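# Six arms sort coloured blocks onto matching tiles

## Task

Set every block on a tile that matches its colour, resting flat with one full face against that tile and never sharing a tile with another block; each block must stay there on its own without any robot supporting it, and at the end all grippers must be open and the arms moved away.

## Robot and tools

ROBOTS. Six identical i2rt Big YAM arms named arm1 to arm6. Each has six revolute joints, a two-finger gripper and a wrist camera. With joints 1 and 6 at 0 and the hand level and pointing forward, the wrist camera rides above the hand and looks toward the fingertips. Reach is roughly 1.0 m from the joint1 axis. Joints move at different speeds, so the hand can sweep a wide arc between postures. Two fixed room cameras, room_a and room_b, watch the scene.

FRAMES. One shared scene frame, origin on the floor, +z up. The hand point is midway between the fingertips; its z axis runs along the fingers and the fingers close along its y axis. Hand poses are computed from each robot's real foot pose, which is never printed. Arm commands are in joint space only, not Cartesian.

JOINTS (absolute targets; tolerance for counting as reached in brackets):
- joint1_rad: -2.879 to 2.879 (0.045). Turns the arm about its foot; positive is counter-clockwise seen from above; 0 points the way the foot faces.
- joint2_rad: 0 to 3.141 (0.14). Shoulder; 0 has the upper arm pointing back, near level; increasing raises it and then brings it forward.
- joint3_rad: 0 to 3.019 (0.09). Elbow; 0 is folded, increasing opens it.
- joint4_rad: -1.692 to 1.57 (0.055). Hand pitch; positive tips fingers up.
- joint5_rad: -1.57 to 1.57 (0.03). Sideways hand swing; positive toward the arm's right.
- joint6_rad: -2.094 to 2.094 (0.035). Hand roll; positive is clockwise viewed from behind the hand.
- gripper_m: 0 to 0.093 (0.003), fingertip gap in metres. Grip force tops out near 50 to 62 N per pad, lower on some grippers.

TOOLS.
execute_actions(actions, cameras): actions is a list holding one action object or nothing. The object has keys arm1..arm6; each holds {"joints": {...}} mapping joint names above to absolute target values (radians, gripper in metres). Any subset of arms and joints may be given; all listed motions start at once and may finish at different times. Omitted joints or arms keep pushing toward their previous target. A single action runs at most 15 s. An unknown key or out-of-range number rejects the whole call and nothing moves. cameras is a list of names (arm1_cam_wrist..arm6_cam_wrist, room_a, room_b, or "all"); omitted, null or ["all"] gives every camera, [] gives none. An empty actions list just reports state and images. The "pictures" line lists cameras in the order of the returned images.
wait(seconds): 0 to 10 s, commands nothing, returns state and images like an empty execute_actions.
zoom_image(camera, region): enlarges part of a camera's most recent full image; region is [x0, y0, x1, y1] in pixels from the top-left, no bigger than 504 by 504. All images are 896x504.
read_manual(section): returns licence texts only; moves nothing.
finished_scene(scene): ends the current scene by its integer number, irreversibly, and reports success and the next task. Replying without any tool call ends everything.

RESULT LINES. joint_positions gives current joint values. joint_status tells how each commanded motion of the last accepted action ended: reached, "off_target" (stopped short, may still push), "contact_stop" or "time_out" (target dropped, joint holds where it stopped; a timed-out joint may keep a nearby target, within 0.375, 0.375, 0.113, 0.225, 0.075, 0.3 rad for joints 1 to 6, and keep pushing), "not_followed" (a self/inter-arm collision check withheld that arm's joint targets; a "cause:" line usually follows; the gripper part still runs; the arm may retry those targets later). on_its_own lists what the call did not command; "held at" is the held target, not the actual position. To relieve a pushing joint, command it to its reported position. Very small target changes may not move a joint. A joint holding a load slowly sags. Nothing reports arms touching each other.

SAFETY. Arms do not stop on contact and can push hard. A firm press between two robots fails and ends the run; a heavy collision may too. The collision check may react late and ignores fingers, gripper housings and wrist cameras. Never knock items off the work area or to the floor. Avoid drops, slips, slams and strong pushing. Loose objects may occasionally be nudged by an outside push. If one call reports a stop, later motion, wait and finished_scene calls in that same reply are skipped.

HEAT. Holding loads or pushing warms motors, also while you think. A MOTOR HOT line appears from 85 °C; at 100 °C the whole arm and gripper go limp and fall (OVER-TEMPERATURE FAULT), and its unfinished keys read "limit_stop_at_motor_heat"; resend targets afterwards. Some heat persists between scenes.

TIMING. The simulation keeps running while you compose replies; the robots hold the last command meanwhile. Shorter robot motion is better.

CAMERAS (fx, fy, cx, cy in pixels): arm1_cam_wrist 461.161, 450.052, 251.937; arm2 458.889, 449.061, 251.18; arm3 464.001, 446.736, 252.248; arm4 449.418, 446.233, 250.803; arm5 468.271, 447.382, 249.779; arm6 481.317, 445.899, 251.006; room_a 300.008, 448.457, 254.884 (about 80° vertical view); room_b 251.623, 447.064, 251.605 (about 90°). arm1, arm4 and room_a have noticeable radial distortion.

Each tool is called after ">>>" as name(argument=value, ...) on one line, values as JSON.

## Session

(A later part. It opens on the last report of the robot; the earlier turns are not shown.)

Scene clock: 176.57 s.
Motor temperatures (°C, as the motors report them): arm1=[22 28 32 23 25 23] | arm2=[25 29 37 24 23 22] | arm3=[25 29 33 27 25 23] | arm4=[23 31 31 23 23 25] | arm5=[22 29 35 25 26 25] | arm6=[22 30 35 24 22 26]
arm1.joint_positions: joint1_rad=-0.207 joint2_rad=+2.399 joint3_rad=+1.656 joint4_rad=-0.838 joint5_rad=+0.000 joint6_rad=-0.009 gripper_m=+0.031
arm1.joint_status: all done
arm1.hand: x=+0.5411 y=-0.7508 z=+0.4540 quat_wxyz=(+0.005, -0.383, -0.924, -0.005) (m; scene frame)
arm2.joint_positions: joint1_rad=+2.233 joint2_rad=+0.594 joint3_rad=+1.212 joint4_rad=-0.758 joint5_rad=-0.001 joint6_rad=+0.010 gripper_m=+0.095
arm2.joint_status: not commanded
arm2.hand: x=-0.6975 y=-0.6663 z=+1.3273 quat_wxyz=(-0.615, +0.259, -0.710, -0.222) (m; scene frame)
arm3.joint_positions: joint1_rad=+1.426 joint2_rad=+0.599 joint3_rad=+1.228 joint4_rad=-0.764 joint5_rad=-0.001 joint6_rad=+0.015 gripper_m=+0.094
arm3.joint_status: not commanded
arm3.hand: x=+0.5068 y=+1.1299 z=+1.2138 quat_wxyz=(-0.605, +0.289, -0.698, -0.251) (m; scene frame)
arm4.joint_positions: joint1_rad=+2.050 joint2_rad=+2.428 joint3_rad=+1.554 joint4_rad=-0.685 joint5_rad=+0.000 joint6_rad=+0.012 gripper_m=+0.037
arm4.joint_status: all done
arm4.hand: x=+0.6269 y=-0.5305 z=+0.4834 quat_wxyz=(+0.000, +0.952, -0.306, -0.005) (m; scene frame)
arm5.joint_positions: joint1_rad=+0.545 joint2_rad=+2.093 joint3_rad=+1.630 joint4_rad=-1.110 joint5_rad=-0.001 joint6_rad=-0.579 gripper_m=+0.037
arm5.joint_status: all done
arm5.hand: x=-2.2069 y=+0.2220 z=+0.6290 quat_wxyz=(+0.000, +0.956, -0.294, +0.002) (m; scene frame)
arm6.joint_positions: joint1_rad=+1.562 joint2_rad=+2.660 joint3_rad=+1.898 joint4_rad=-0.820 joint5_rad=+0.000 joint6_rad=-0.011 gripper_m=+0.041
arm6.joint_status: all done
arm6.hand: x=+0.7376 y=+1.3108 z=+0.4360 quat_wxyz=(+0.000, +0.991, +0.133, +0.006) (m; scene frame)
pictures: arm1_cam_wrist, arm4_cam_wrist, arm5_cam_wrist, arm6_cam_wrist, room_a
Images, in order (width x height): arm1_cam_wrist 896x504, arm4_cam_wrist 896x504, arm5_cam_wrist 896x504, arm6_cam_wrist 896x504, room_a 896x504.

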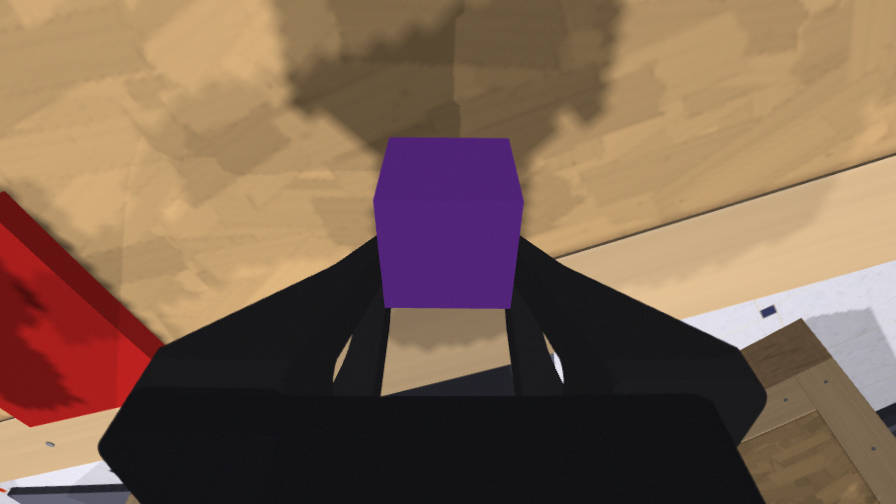

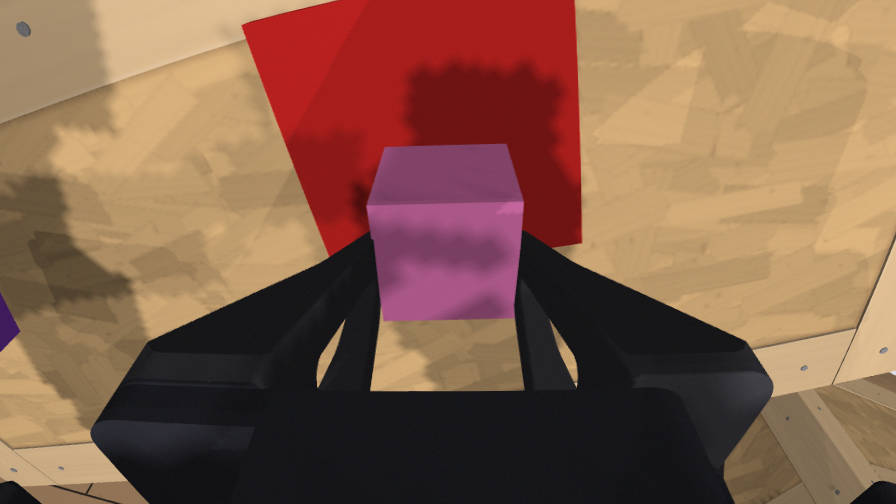

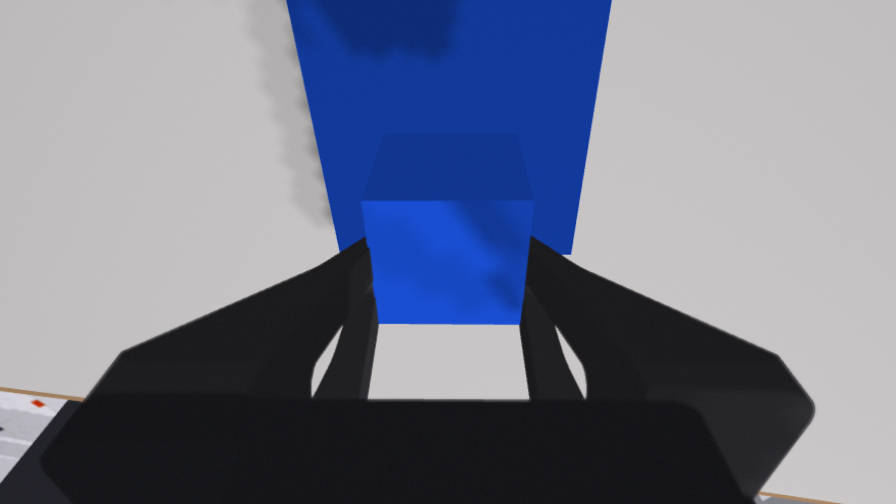

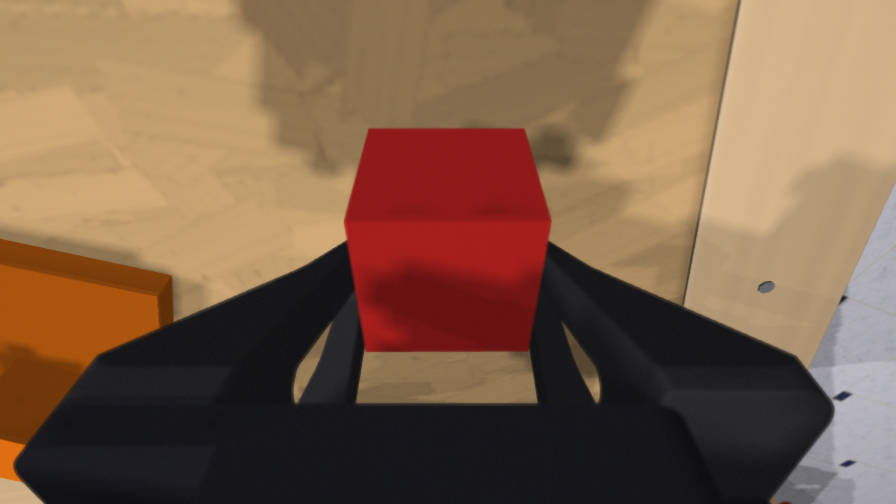

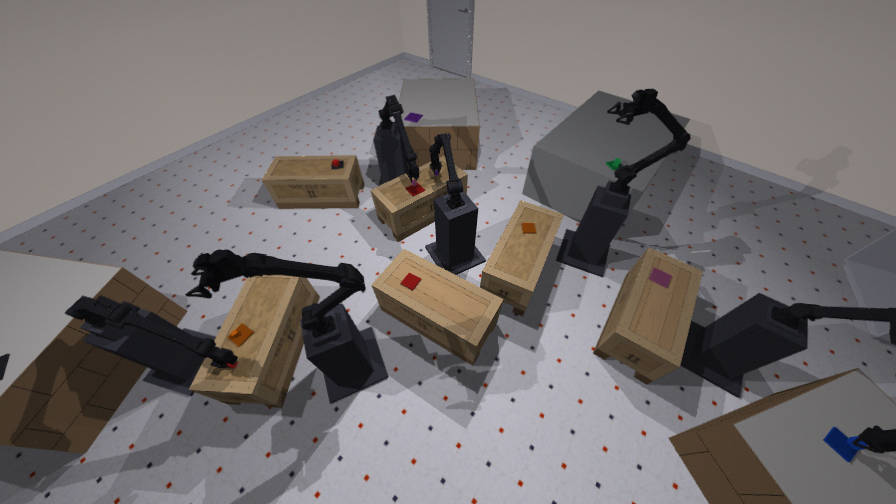

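>>> execute_actions(actions=[{"arm1":{"joints":{"joint2_rad":2.47,"joint3_rad":1.69,"joint4_rad":-0.765}},"arm4":{"joints":{"joint2_rad":2.53,"joint3_rad":1.62,"joint4_rad":-0.633}},"arm5":{"joints":{"joint2_rad":2.14,"joint3_rad":1.607,"joint4_rad":-1.038}},"arm6":{"joints":{"joint2_rad":2.685,"joint4_rad":-0.79}}}], cameras=["arm1_cam_wrist","arm4_cam_wrist","arm5_cam_wrist","arm6_cam_wrist"])

Scene clock: 191.13 s.
Motor temperatures (°C, as the motors report them): arm1=[22 29 32 23 25 23] | arm2=[25 29 37 24 23 22] | arm3=[25 29 33 27 25 23] | arm4=[23 32 31 23 23 25] | arm5=[22 29 33 25 26 25] | arm6=[22 30 35 24 22 26]
arm1.joint_positions: joint1_rad=-0.207 joint2_rad=+2.463 joint3_rad=+1.662 joint4_rad=-0.774 joint5_rad=+0.000 joint6_rad=-0.009 gripper_m=+0.031
arm1.joint_status: all done
arm1.hand: x=+0.5405 y=-0.7499 z=+0.4175 quat_wxyz=(+0.001, -0.383, -0.924, -0.003) (m; scene frame)
arm2.joint_positions: joint1_rad=+2.233 joint2_rad=+0.594 joint3_rad=+1.212 joint4_rad=-0.758 joint5_rad=-0.001 joint6_rad=+0.010 gripper_m=+0.095
arm2.joint_status: not commanded
arm2.hand: x=-0.6975 y=-0.6663 z=+1.3273 quat_wxyz=(-0.615, +0.259, -0.710, -0.222) (m; scene frame)
arm3.joint_positions: joint1_rad=+1.426 joint2_rad=+0.599 joint3_rad=+1.228 joint4_rad=-0.764 joint5_rad=-0.001 joint6_rad=+0.015 gripper_m=+0.094
arm3.joint_status: not commanded
arm3.hand: x=+0.5068 y=+1.1299 z=+1.2138 quat_wxyz=(-0.605, +0.289, -0.698, -0.251) (m; scene frame)
arm4.joint_positions: joint1_rad=+2.050 joint2_rad=+2.530 joint3_rad=+1.600 joint4_rad=-0.639 joint5_rad=+0.000 joint6_rad=+0.012 gripper_m=+0.037
arm4.joint_status: all done
arm4.hand: x=+0.6276 y=-0.5311 z=+0.4356 quat_wxyz=(+0.001, +0.952, -0.306, -0.001) (m; scene frame)
arm5.joint_positions: joint1_rad=+0.545 joint2_rad=+2.131 joint3_rad=+1.606 joint4_rad=-1.048 joint5_rad=-0.001 joint6_rad=-0.579 gripper_m=+0.037
arm5.joint_status: all done
arm5.hand: x=-2.2067 y=+0.2218 z=+0.5986 quat_wxyz=(+0.000, +0.956, -0.294, +0.002) (m; scene frame)
arm6.joint_positions: joint1_rad=+1.562 joint2_rad=+2.678 joint3_rad=+1.898 joint4_rad=-0.801 joint5_rad=+0.000 joint6_rad=-0.011 gripper_m=+0.041
arm6.joint_status: all done
arm6.hand: x=+0.7403 y=+1.3115 z=+0.4243 quat_wxyz=(+0.000, +0.991, +0.133, +0.006) (m; scene frame)
pictures: arm1_cam_wrist, arm4_cam_wrist, arm5_cam_wrist, arm6_cam_wrist
Images, in order (width x height): arm1_cam_wrist 896x504, arm4_cam_wrist 896x504, arm5_cam_wrist 896x504, arm6_cam_wrist 896x504.

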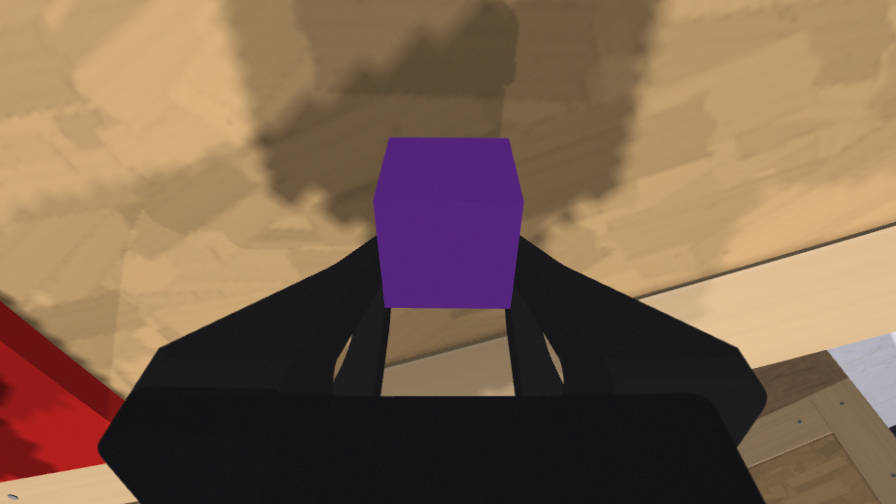

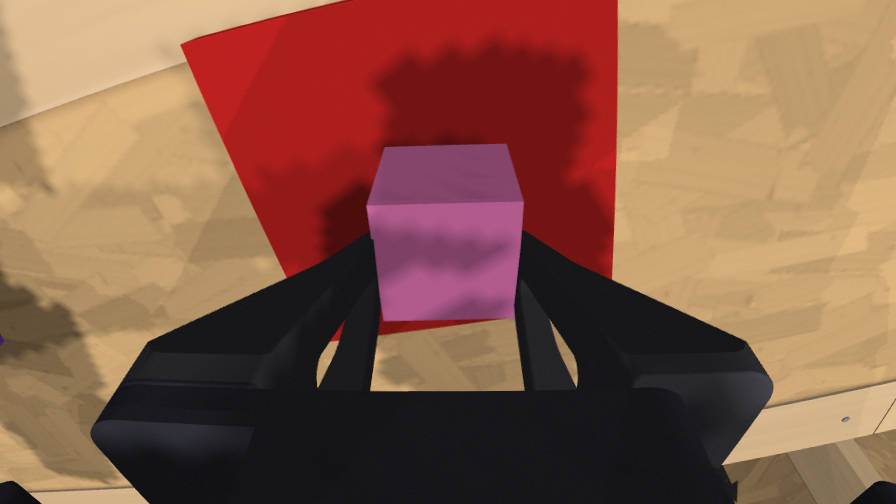

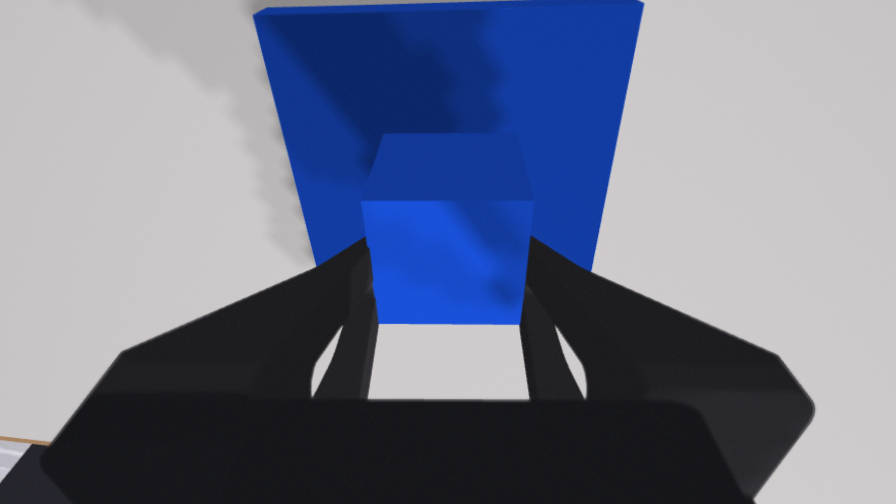

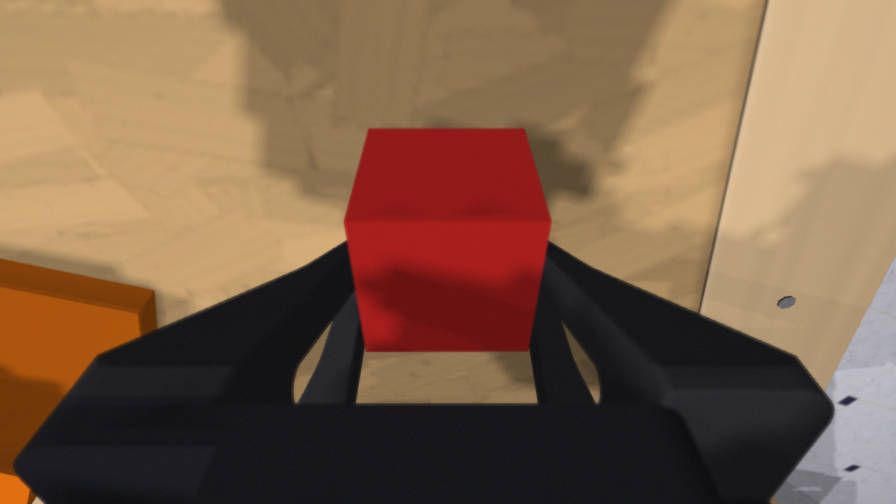

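>>> execute_actions(actions=[{"arm1":{"joints":{"joint2_rad":2.492}},"arm4":{"joints":{"joint2_rad":2.553}},"arm5":{"joints":{"joint2_rad":2.168,"joint3_rad":1.596,"joint4_rad":-0.998}},"arm6":{"joints":{"joint2_rad":2.70}}}], cameras=["arm1_cam_wrist","arm4_cam_wrist","arm5_cam_wrist","arm6_cam_wrist"])

Scene clock: 200.83 s.
Motor temperatures (°C, as the motors report them): arm1=[22 29 32 23 25 23] | arm2=[25 28 37 24 23 22] | arm3=[25 28 33 27 25 23] | arm4=[23 33 30 23 23 25] | arm5=[22 29 33 25 26 25] | arm6=[22 30 35 24 22 26]
arm1.joint_positions: joint1_rad=-0.207 joint2_rad=+2.470 joint3_rad=+1.662 joint4_rad=-0.774 joint5_rad=+0.000 joint6_rad=-0.009 gripper_m=+0.031
arm1.joint_status: all done
arm1.hand: x=+0.5387 y=-0.7481 z=+0.4129 quat_wxyz=(+0.005, -0.383, -0.924, -0.005) (m; scene frame)
arm2.joint_positions: joint1_rad=+2.233 joint2_rad=+0.594 joint3_rad=+1.212 joint4_rad=-0.758 joint5_rad=-0.001 joint6_rad=+0.010 gripper_m=+0.095
arm2.joint_status: not commanded
arm2.hand: x=-0.6975 y=-0.6663 z=+1.3273 quat_wxyz=(-0.615, +0.259, -0.710, -0.222) (m; scene frame)
arm3.joint_positions: joint1_rad=+1.426 joint2_rad=+0.599 joint3_rad=+1.228 joint4_rad=-0.764 joint5_rad=-0.001 joint6_rad=+0.015 gripper_m=+0.094
arm3.joint_status: not commanded
arm3.hand: x=+0.5068 y=+1.1299 z=+1.2138 quat_wxyz=(-0.605, +0.289, -0.698, -0.251) (m; scene frame)
arm4.joint_positions: joint1_rad=+2.050 joint2_rad=+2.531 joint3_rad=+1.600 joint4_rad=-0.639 joint5_rad=+0.000 joint6_rad=+0.012 gripper_m=+0.037
arm4.joint_status: all done
arm4.hand: x=+0.6280 y=-0.5314 z=+0.4347 quat_wxyz=(+0.001, +0.952, -0.306, +0.000) (m; scene frame)
arm5.joint_positions: joint1_rad=+0.545 joint2_rad=+2.148 joint3_rad=+1.602 joint4_rad=-1.007 joint5_rad=-0.001 joint6_rad=-0.579 gripper_m=+0.037
arm5.joint_status: all done
arm5.hand: x=-2.2088 y=+0.2268 z=+0.5872 quat_wxyz=(-0.007, +0.956, -0.294, -0.004) (m; scene frame)
arm6.joint_positions: joint1_rad=+1.562 joint2_rad=+2.687 joint3_rad=+1.898 joint4_rad=-0.799 joint5_rad=+0.000 joint6_rad=-0.011 gripper_m=+0.041
arm6.joint_status: all done
arm6.hand: x=+0.7432 y=+1.3122 z=+0.4187 quat_wxyz=(+0.000, +0.991, +0.133, +0.009) (m; scene frame)
pictures: arm1_cam_wrist, arm4_cam_wrist, arm5_cam_wrist, arm6_cam_wrist
Images, in order (width x height): arm1_cam_wrist 896x504, arm4_cam_wrist 896x504, arm5_cam_wrist 896x504, arm6_cam_wrist 896x504.

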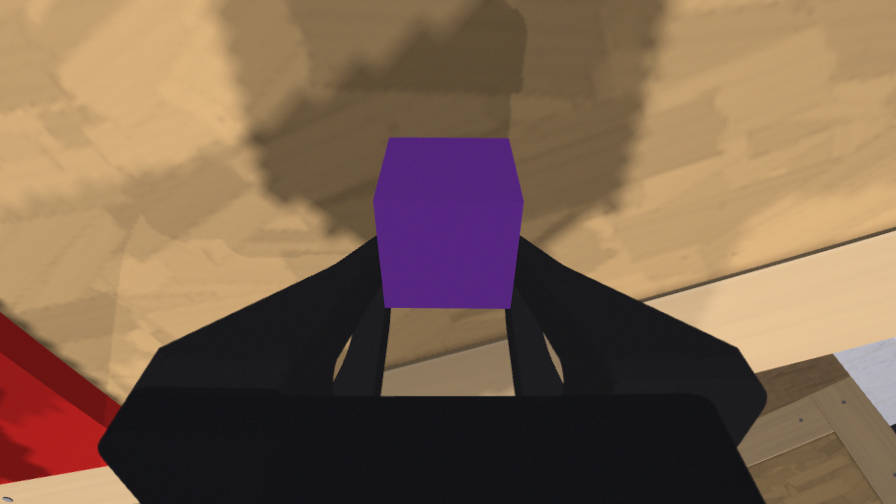

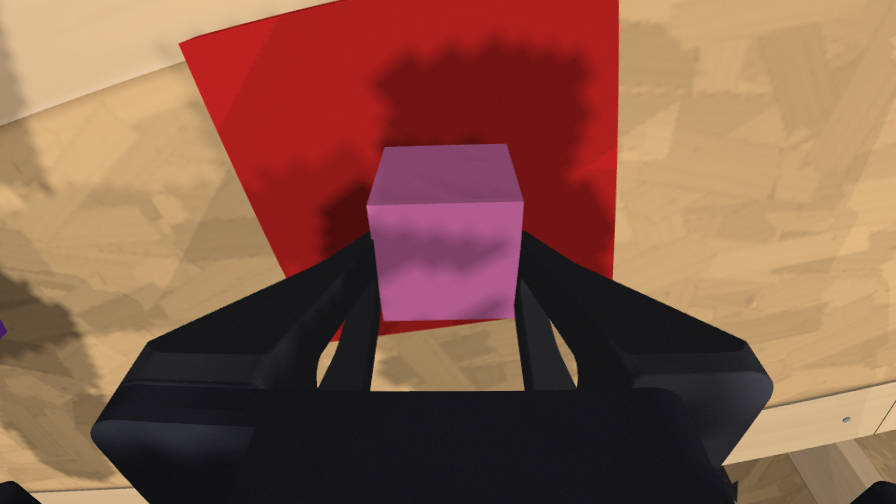

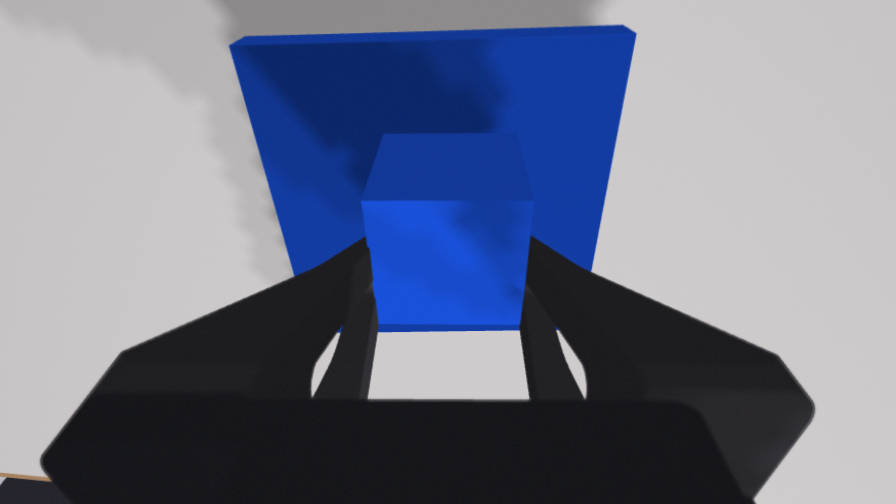

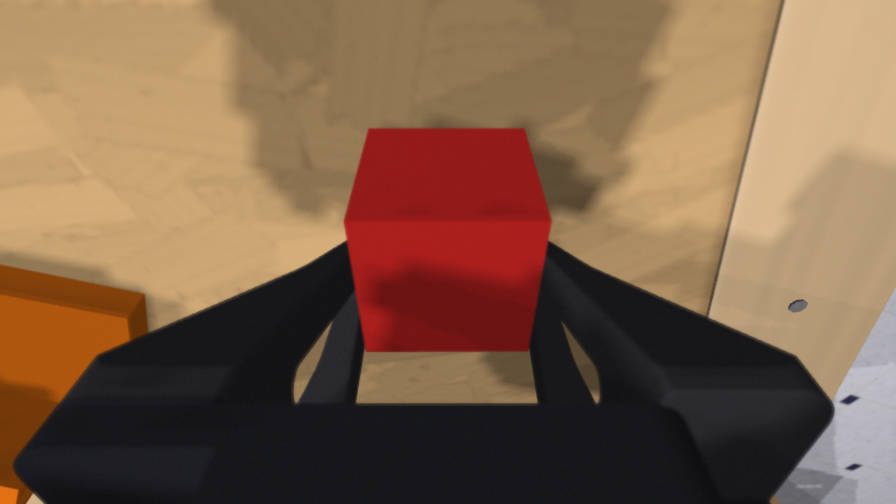

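>>> execute_actions(actions=[{"arm1":{"joints":{"gripper_m":0.085}},"arm4":{"joints":{"gripper_m":0.085}},"arm5":{"joints":{"joint2_rad":2.186}},"arm6":{"joints":{"gripper_m":0.085}}}], cameras=["arm1_cam_wrist","arm4_cam_wrist","arm5_cam_wrist","arm6_cam_wrist"])

Scene clock: 205.90 s.
Motor temperatures (°C, as the motors report them): arm1=[22 29 32 23 25 23] | arm2=[25 28 37 24 23 22] | arm3=[25 28 33 27 25 23] | arm4=[23 33 30 23 23 25] | arm5=[22 29 32 25 26 25] | arm6=[22 30 35 24 22 26]
arm1.joint_positions: joint1_rad=-0.207 joint2_rad=+2.470 joint3_rad=+1.662 joint4_rad=-0.774 joint5_rad=+0.000 joint6_rad=-0.009 gripper_m=+0.085
arm1.joint_status: all done
arm1.hand: x=+0.5387 y=-0.7481 z=+0.4129 quat_wxyz=(+0.005, -0.383, -0.924, -0.005) (m; scene frame)
arm2.joint_positions: joint1_rad=+2.233 joint2_rad=+0.594 joint3_rad=+1.212 joint4_rad=-0.758 joint5_rad=-0.001 joint6_rad=+0.010 gripper_m=+0.095
arm2.joint_status: not commanded
arm2.hand: x=-0.6975 y=-0.6663 z=+1.3273 quat_wxyz=(-0.615, +0.259, -0.710, -0.222) (m; scene frame)
arm3.joint_positions: joint1_rad=+1.426 joint2_rad=+0.599 joint3_rad=+1.228 joint4_rad=-0.764 joint5_rad=-0.001 joint6_rad=+0.015 gripper_m=+0.094
arm3.joint_status: not commanded
arm3.hand: x=+0.5068 y=+1.1299 z=+1.2138 quat_wxyz=(-0.605, +0.289, -0.698, -0.251) (m; scene frame)
arm4.joint_positions: joint1_rad=+2.050 joint2_rad=+2.531 joint3_rad=+1.600 joint4_rad=-0.639 joint5_rad=+0.000 joint6_rad=+0.012 gripper_m=+0.085
arm4.joint_status: all done
arm4.hand: x=+0.6280 y=-0.5314 z=+0.4347 quat_wxyz=(+0.001, +0.952, -0.306, +0.000) (m; scene frame)
arm5.joint_positions: joint1_rad=+0.545 joint2_rad=+2.148 joint3_rad=+1.602 joint4_rad=-1.007 joint5_rad=-0.001 joint6_rad=-0.579 gripper_m=+0.037
arm5.joint_status: all done
arm5.hand: x=-2.2088 y=+0.2268 z=+0.5872 quat_wxyz=(-0.007, +0.956, -0.294, -0.004) (m; scene frame)
arm6.joint_positions: joint1_rad=+1.562 joint2_rad=+2.687 joint3_rad=+1.898 joint4_rad=-0.799 joint5_rad=+0.000 joint6_rad=-0.011 gripper_m=+0.085
arm6.joint_status: all done
arm6.hand: x=+0.7432 y=+1.3122 z=+0.4187 quat_wxyz=(+0.000, +0.991, +0.133, +0.009) (m; scene frame)
pictures: arm1_cam_wrist, arm4_cam_wrist, arm5_cam_wrist, arm6_cam_wrist
Images, in order (width x height): arm1_cam_wrist 896x504, arm4_cam_wrist 896x504, arm5_cam_wrist 896x504, arm6_cam_wrist 896x504.

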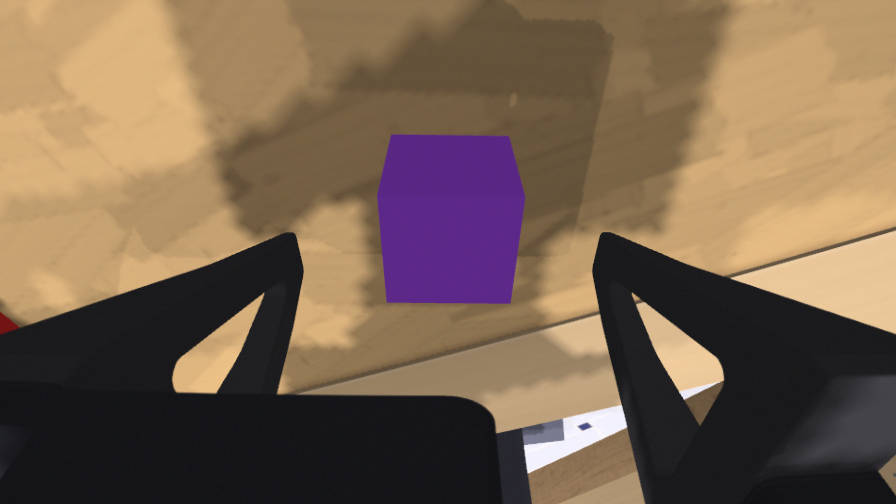

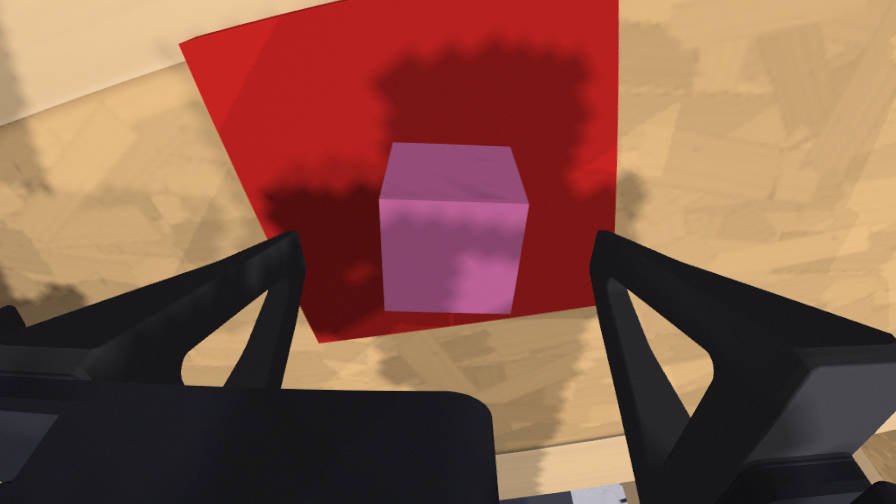

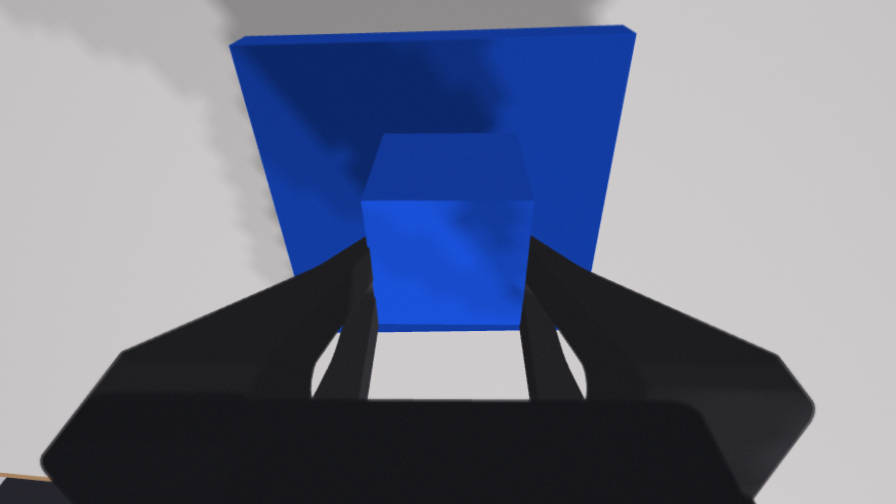

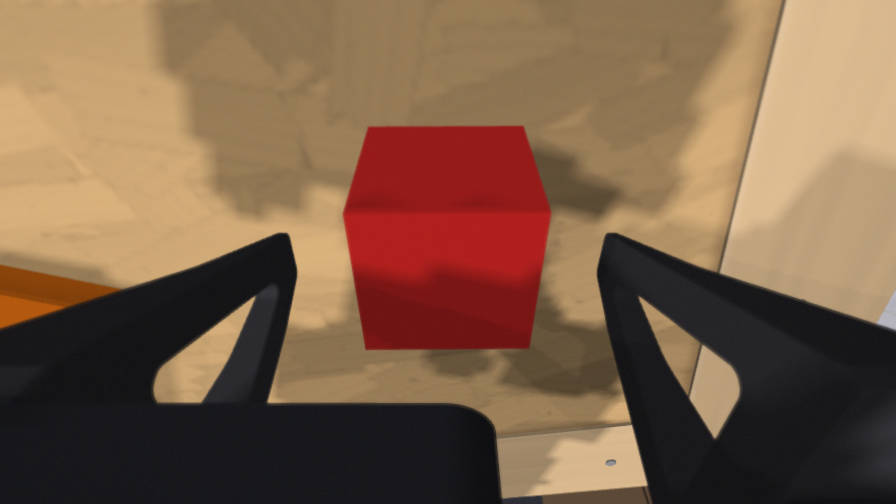

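>>> execute_actions(actions=[{"arm1":{"joints":{"joint2_rad":1.84,"joint3_rad":0.921,"joint4_rad":-0.652}},"arm4":{"joints":{"joint2_rad":2.022,"joint3_rad":0.918,"joint4_rad":-0.467}},"arm5":{"joints":{"joint2_rad":2.15,"gripper_m":0.085}},"arm6":{"joints":{"joint2_rad":1.9,"joint3_rad":1.5,"joint4_rad":-1.1}},"arm3":{"joints":{"joint1_rad":1.368,"joint6_rad":0.48,"joint4_rad":-0.9}}}], cameras=["arm5_cam_wrist"])

>>> execute_actions(actions=[{"arm1":{"joints":{"joint1_rad":0.185,"joint6_rad":0.28,"gripper_m":0.093}},"arm4":{"joints":{"joint1_rad":2.44,"joint6_rad":0.59,"gripper_m":0.093}},"arm5":{"joints":{"joint2_rad":1.9,"joint4_rad":-1.25}},"arm6":{"joints":{"joint1_rad":1.0,"joint2_rad":1.6}}}], cameras=["arm1_cam_wrist","arm4_cam_wrist","arm5_cam_wrist","room_a"])

Scene clock: 224.87 s.
Motor temperatures (°C, as the motors report them): arm1=[22 29 32 23 25 23] | arm2=[25 28 37 24 23 22] | arm3=[25 28 33 27 25 23] | arm4=[23 33 30 23 23 25] | arm5=[22 29 32 25 26 25] | arm6=[22 30 35 24 22 26]
arm1.joint_positions: joint1_rad=-0.207 joint2_rad=+1.831 joint3_rad=+0.909 joint4_rad=-0.658 joint5_rad=+0.000 joint6_rad=-0.009 gripper_m=+0.085
arm1.joint_status: all done
arm1.hand: x=+0.3923 y=-0.5999 z=+0.5510 quat_wxyz=(+0.004, -0.383, -0.924, -0.005) (m; scene frame)
arm2.joint_positions: joint1_rad=+2.233 joint2_rad=+0.594 joint3_rad=+1.212 joint4_rad=-0.758 joint5_rad=-0.001 joint6_rad=+0.010 gripper_m=+0.095
arm2.joint_status: not commanded
arm2.hand: x=-0.6975 y=-0.6663 z=+1.3273 quat_wxyz=(-0.615, +0.259, -0.710, -0.222) (m; scene frame)
arm3.joint_positions: joint1_rad=+1.372 joint2_rad=+0.599 joint3_rad=+1.228 joint4_rad=-0.885 joint5_rad=-0.001 joint6_rad=+0.463 gripper_m=+0.094
arm3.joint_status: all done
arm3.hand: x=+0.5137 y=+1.1137 z=+1.1847 quat_wxyz=(-0.506, +0.111, -0.786, -0.338) (m; scene frame)
arm4.joint_positions: joint1_rad=+2.050 joint2_rad=+2.019 joint3_rad=+0.913 joint4_rad=-0.473 joint5_rad=+0.000 joint6_rad=+0.012 gripper_m=+0.085
arm4.joint_status: all done
arm4.hand: x=+0.7779 y=-0.6357 z=+0.5507 quat_wxyz=(+0.003, +0.952, -0.306, +0.005) (m; scene frame)
arm5.joint_positions: joint1_rad=+0.545 joint2_rad=+2.148 joint3_rad=+1.601 joint4_rad=-1.007 joint5_rad=-0.002 joint6_rad=-0.579 gripper_m=+0.085
arm5.joint_status: all done
arm5.hand: x=-2.2086 y=+0.2263 z=+0.5867 quat_wxyz=(-0.007, +0.956, -0.294, -0.004) (m; scene frame)
arm6.joint_positions: joint1_rad=+1.562 joint2_rad=+1.900 joint3_rad=+1.506 joint4_rad=-1.092 joint5_rad=+0.000 joint6_rad=-0.011 gripper_m=+0.085
arm6.joint_status: all done
arm6.hand: x=+0.8146 y=+1.3318 z=+0.7748 quat_wxyz=(+0.006, +0.990, +0.133, -0.041) (m; scene frame)
pictures: arm5_cam_wrist
Images, in order (width x height): arm5_cam_wrist 896x504.

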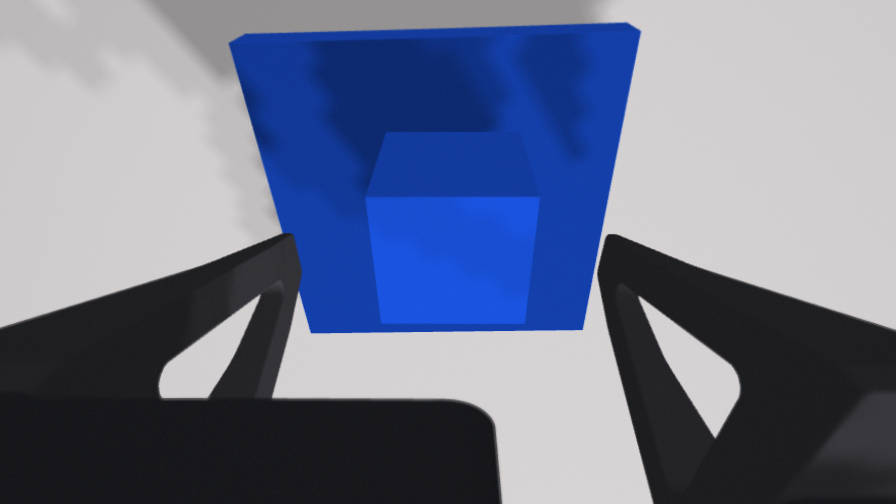

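Scene clock: 226.47 s.
Motor temperatures (°C, as the motors report them): arm1=[22 29 31 23 25 23] | arm2=[25 28 37 24 23 22] | arm3=[25 28 33 27 25 23] | arm4=[23 33 29 23 23 25] | arm5=[22 29 32 25 26 25] | arm6=[22 30 35 24 22 26]
arm1.joint_positions: joint1_rad=+0.193 joint2_rad=+1.831 joint3_rad=+0.909 joint4_rad=-0.658 joint5_rad=+0.000 joint6_rad=+0.269 gripper_m=+0.093
arm1.joint_status: all done
arm1.hand: x=+0.4845 y=-0.4640 z=+0.5519 quat_wxyz=(+0.005, -0.326, -0.945, -0.003) (m; scene frame)
arm2.joint_positions: joint1_rad=+2.233 joint2_rad=+0.594 joint3_rad=+1.212 joint4_rad=-0.758 joint5_rad=-0.001 joint6_rad=+0.010 gripper_m=+0.095
arm2.joint_status: not commanded
arm2.hand: x=-0.6975 y=-0.6663 z=+1.3273 quat_wxyz=(-0.615, +0.259, -0.710, -0.222) (m; scene frame)
arm3.joint_positions: joint1_rad=+1.372 joint2_rad=+0.599 joint3_rad=+1.228 joint4_rad=-0.885 joint5_rad=-0.001 joint6_rad=+0.463 gripper_m=+0.094
arm3.joint_status: not commanded
arm3.hand: x=+0.5137 y=+1.1137 z=+1.1847 quat_wxyz=(-0.506, +0.111, -0.786, -0.338) (m; scene frame)
arm4.joint_positions: joint1_rad=+2.453 joint2_rad=+2.019 joint3_rad=+0.913 joint4_rad=-0.473 joint5_rad=+0.000 joint6_rad=+0.576 gripper_m=+0.093
arm4.joint_status: all done
arm4.hand: x=+0.7116 y=-0.7887 z=+0.5511 quat_wxyz=(+0.000, +0.925, -0.381, +0.005) (m; scene frame)
arm5.joint_positions: joint1_rad=+0.545 joint2_rad=+1.883 joint3_rad=+1.587 joint4_rad=-1.242 joint5_rad=-0.002 joint6_rad=-0.579 gripper_m=+0.085
arm5.joint_status: all done
arm5.hand: x=-2.1940 y=+0.1896 z=+0.7333 quat_wxyz=(-0.013, +0.956, -0.294, -0.009) (m; scene frame)
arm6.joint_positions: joint1_rad=+0.998 joint2_rad=+1.598 joint3_rad=+1.497 joint4_rad=-1.092 joint5_rad=+0.001 joint6_rad=-0.009 gripper_m=+0.085
arm6.joint_status: all done
arm6.hand: x=+0.8335 y=+1.6528 z=+0.9394 quat_wxyz=(-0.030, +0.972, -0.146, -0.184) (m; scene frame)
pictures: arm1_cam_wrist, arm4_cam_wrist, arm5_cam_wrist, room_a
Images, in order (width x height): arm1_cam_wrist 896x504, arm4_cam_wrist 896x504, arm5_cam_wrist 896x504, room_a 896x504.

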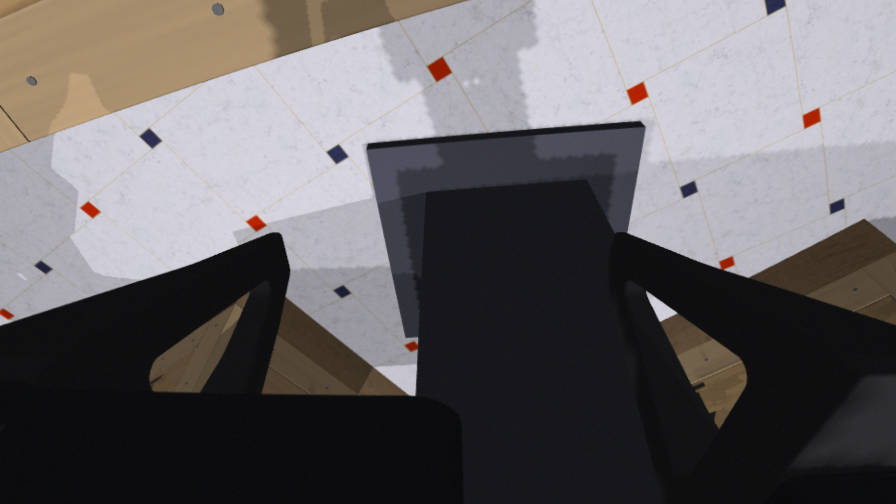

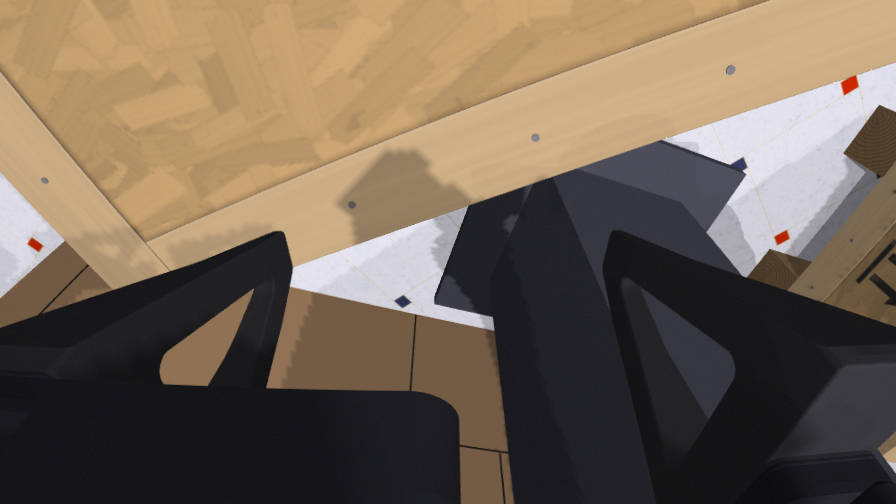

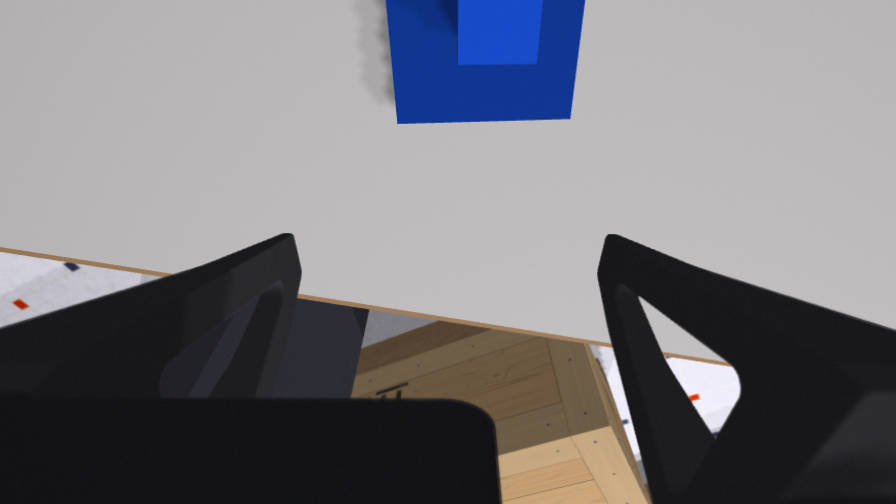

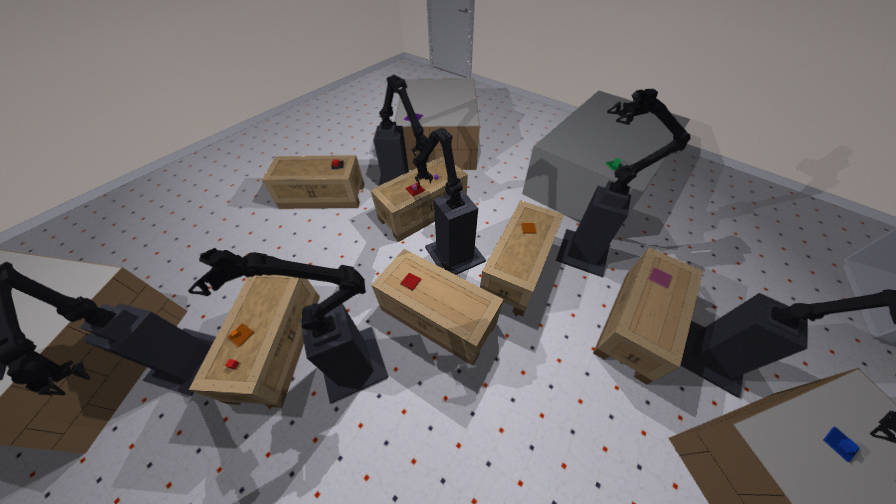

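>>> execute_actions(actions=[{"arm1":{"joints":{"joint1_rad":0.172,"joint2_rad":2.11,"joint3_rad":1.445,"joint4_rad":-0.88,"joint6_rad":0.24}},"arm4":{"joints":{"joint1_rad":2.435,"joint2_rad":2.25,"joint3_rad":1.53,"joint4_rad":-0.83}},"arm3":{"joints":{"joint2_rad":2.215,"joint3_rad":1.54,"joint4_rad":-0.855}},"arm6":{"joints":{"joint2_rad":0.9,"joint1_rad":0.6}},"arm5":{"joints":{"joint2_rad":1.2}}}], cameras=["arm1_cam_wrist","arm4_cam_wrist","arm3_cam_wrist"])

Scene clock: 247.63 s.
Motor temperatures (°C, as the motors report them): arm1=[22 28 31 23 25 23] | arm2=[25 28 38 24 23 22] | arm3=[25 28 33 27 25 23] | arm4=[23 33 29 23 23 25] | arm5=[22 29 33 25 26 25] | arm6=[22 29 37 24 22 26]
arm1.joint_positions: joint1_rad=+0.179 joint2_rad=+2.113 joint3_rad=+1.426 joint4_rad=-0.871 joint5_rad=+0.000 joint6_rad=+0.251 gripper_m=+0.093
arm1.joint_status: all done
arm1.hand: x=+0.6295 y=-0.5332 z=+0.5551 quat_wxyz=(-0.007, -0.324, -0.946, -0.002) (m; scene frame)
arm2.joint_positions: joint1_rad=+2.233 joint2_rad=+0.594 joint3_rad=+1.212 joint4_rad=-0.758 joint5_rad=-0.001 joint6_rad=+0.010 gripper_m=+0.095
arm2.joint_status: not commanded
arm2.hand: x=-0.6975 y=-0.6663 z=+1.3273 quat_wxyz=(-0.615, +0.259, -0.710, -0.222) (m; scene frame)
arm3.joint_positions: joint1_rad=+1.372 joint2_rad=+2.218 joint3_rad=+1.533 joint4_rad=-0.859 joint5_rad=-0.001 joint6_rad=+0.464 gripper_m=+0.094
arm3.joint_status: all done
arm3.hand: x=+0.7491 y=+1.3127 z=+0.5246 quat_wxyz=(-0.012, +0.134, -0.991, +0.000) (m; scene frame)
arm4.joint_positions: joint1_rad=+2.449 joint2_rad=+2.229 joint3_rad=+1.513 joint4_rad=-0.821 joint5_rad=+0.000 joint6_rad=+0.577 gripper_m=+0.093
arm4.joint_status: all done
arm4.hand: x=+0.5288 y=-0.7483 z=+0.5881 quat_wxyz=(+0.004, +0.924, -0.383, -0.016) (m; scene frame)
arm5.joint_positions: joint1_rad=+0.545 joint2_rad=+1.203 joint3_rad=+1.583 joint4_rad=-1.243 joint5_rad=-0.002 joint6_rad=-0.579 gripper_m=+0.085
arm5.joint_status: all done
arm5.hand: x=-2.1522 y=+0.0857 z=+1.0836 quat_wxyz=(-0.267, +0.897, -0.275, -0.220) (m; scene frame)
arm6.joint_positions: joint1_rad=+0.594 joint2_rad=+0.909 joint3_rad=+1.497 joint4_rad=-1.093 joint5_rad=+0.002 joint6_rad=-0.008 gripper_m=+0.085
arm6.joint_status: all done
arm6.hand: x=+1.0925 y=+1.7259 z=+1.2641 quat_wxyz=(-0.180, +0.809, -0.297, -0.474) (m; scene frame)
pictures: arm1_cam_wrist, arm3_cam_wrist, arm4_cam_wrist
Images, in order (width x height): arm1_cam_wrist 896x504, arm3_cam_wrist 896x504, arm4_cam_wrist 896x504.

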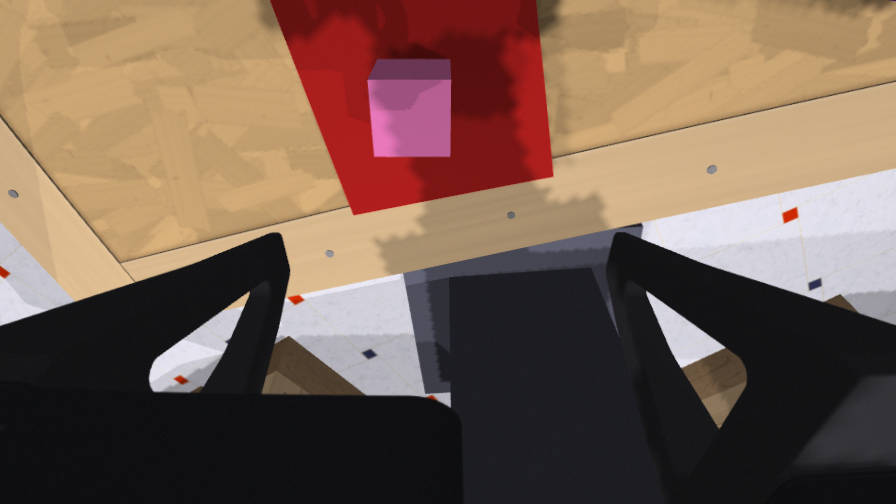

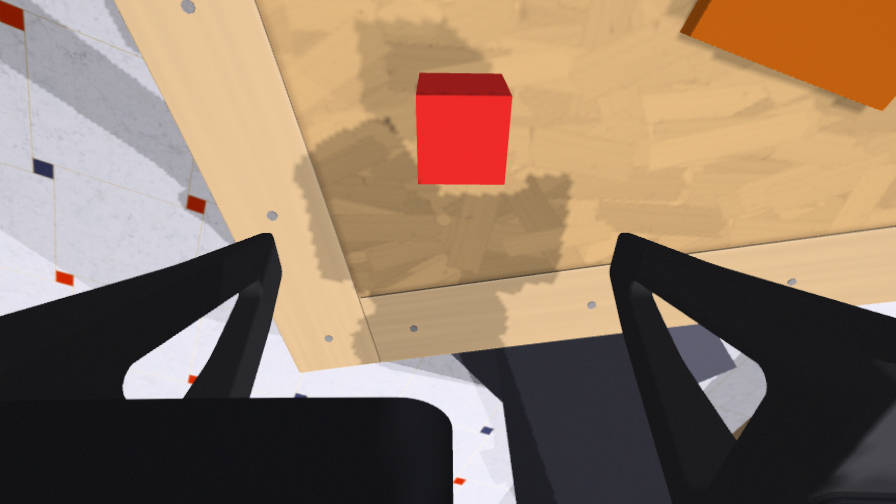

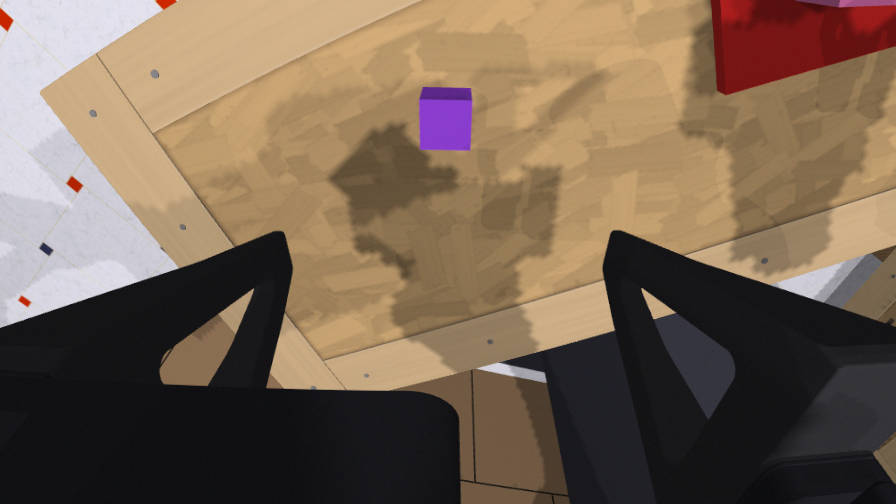

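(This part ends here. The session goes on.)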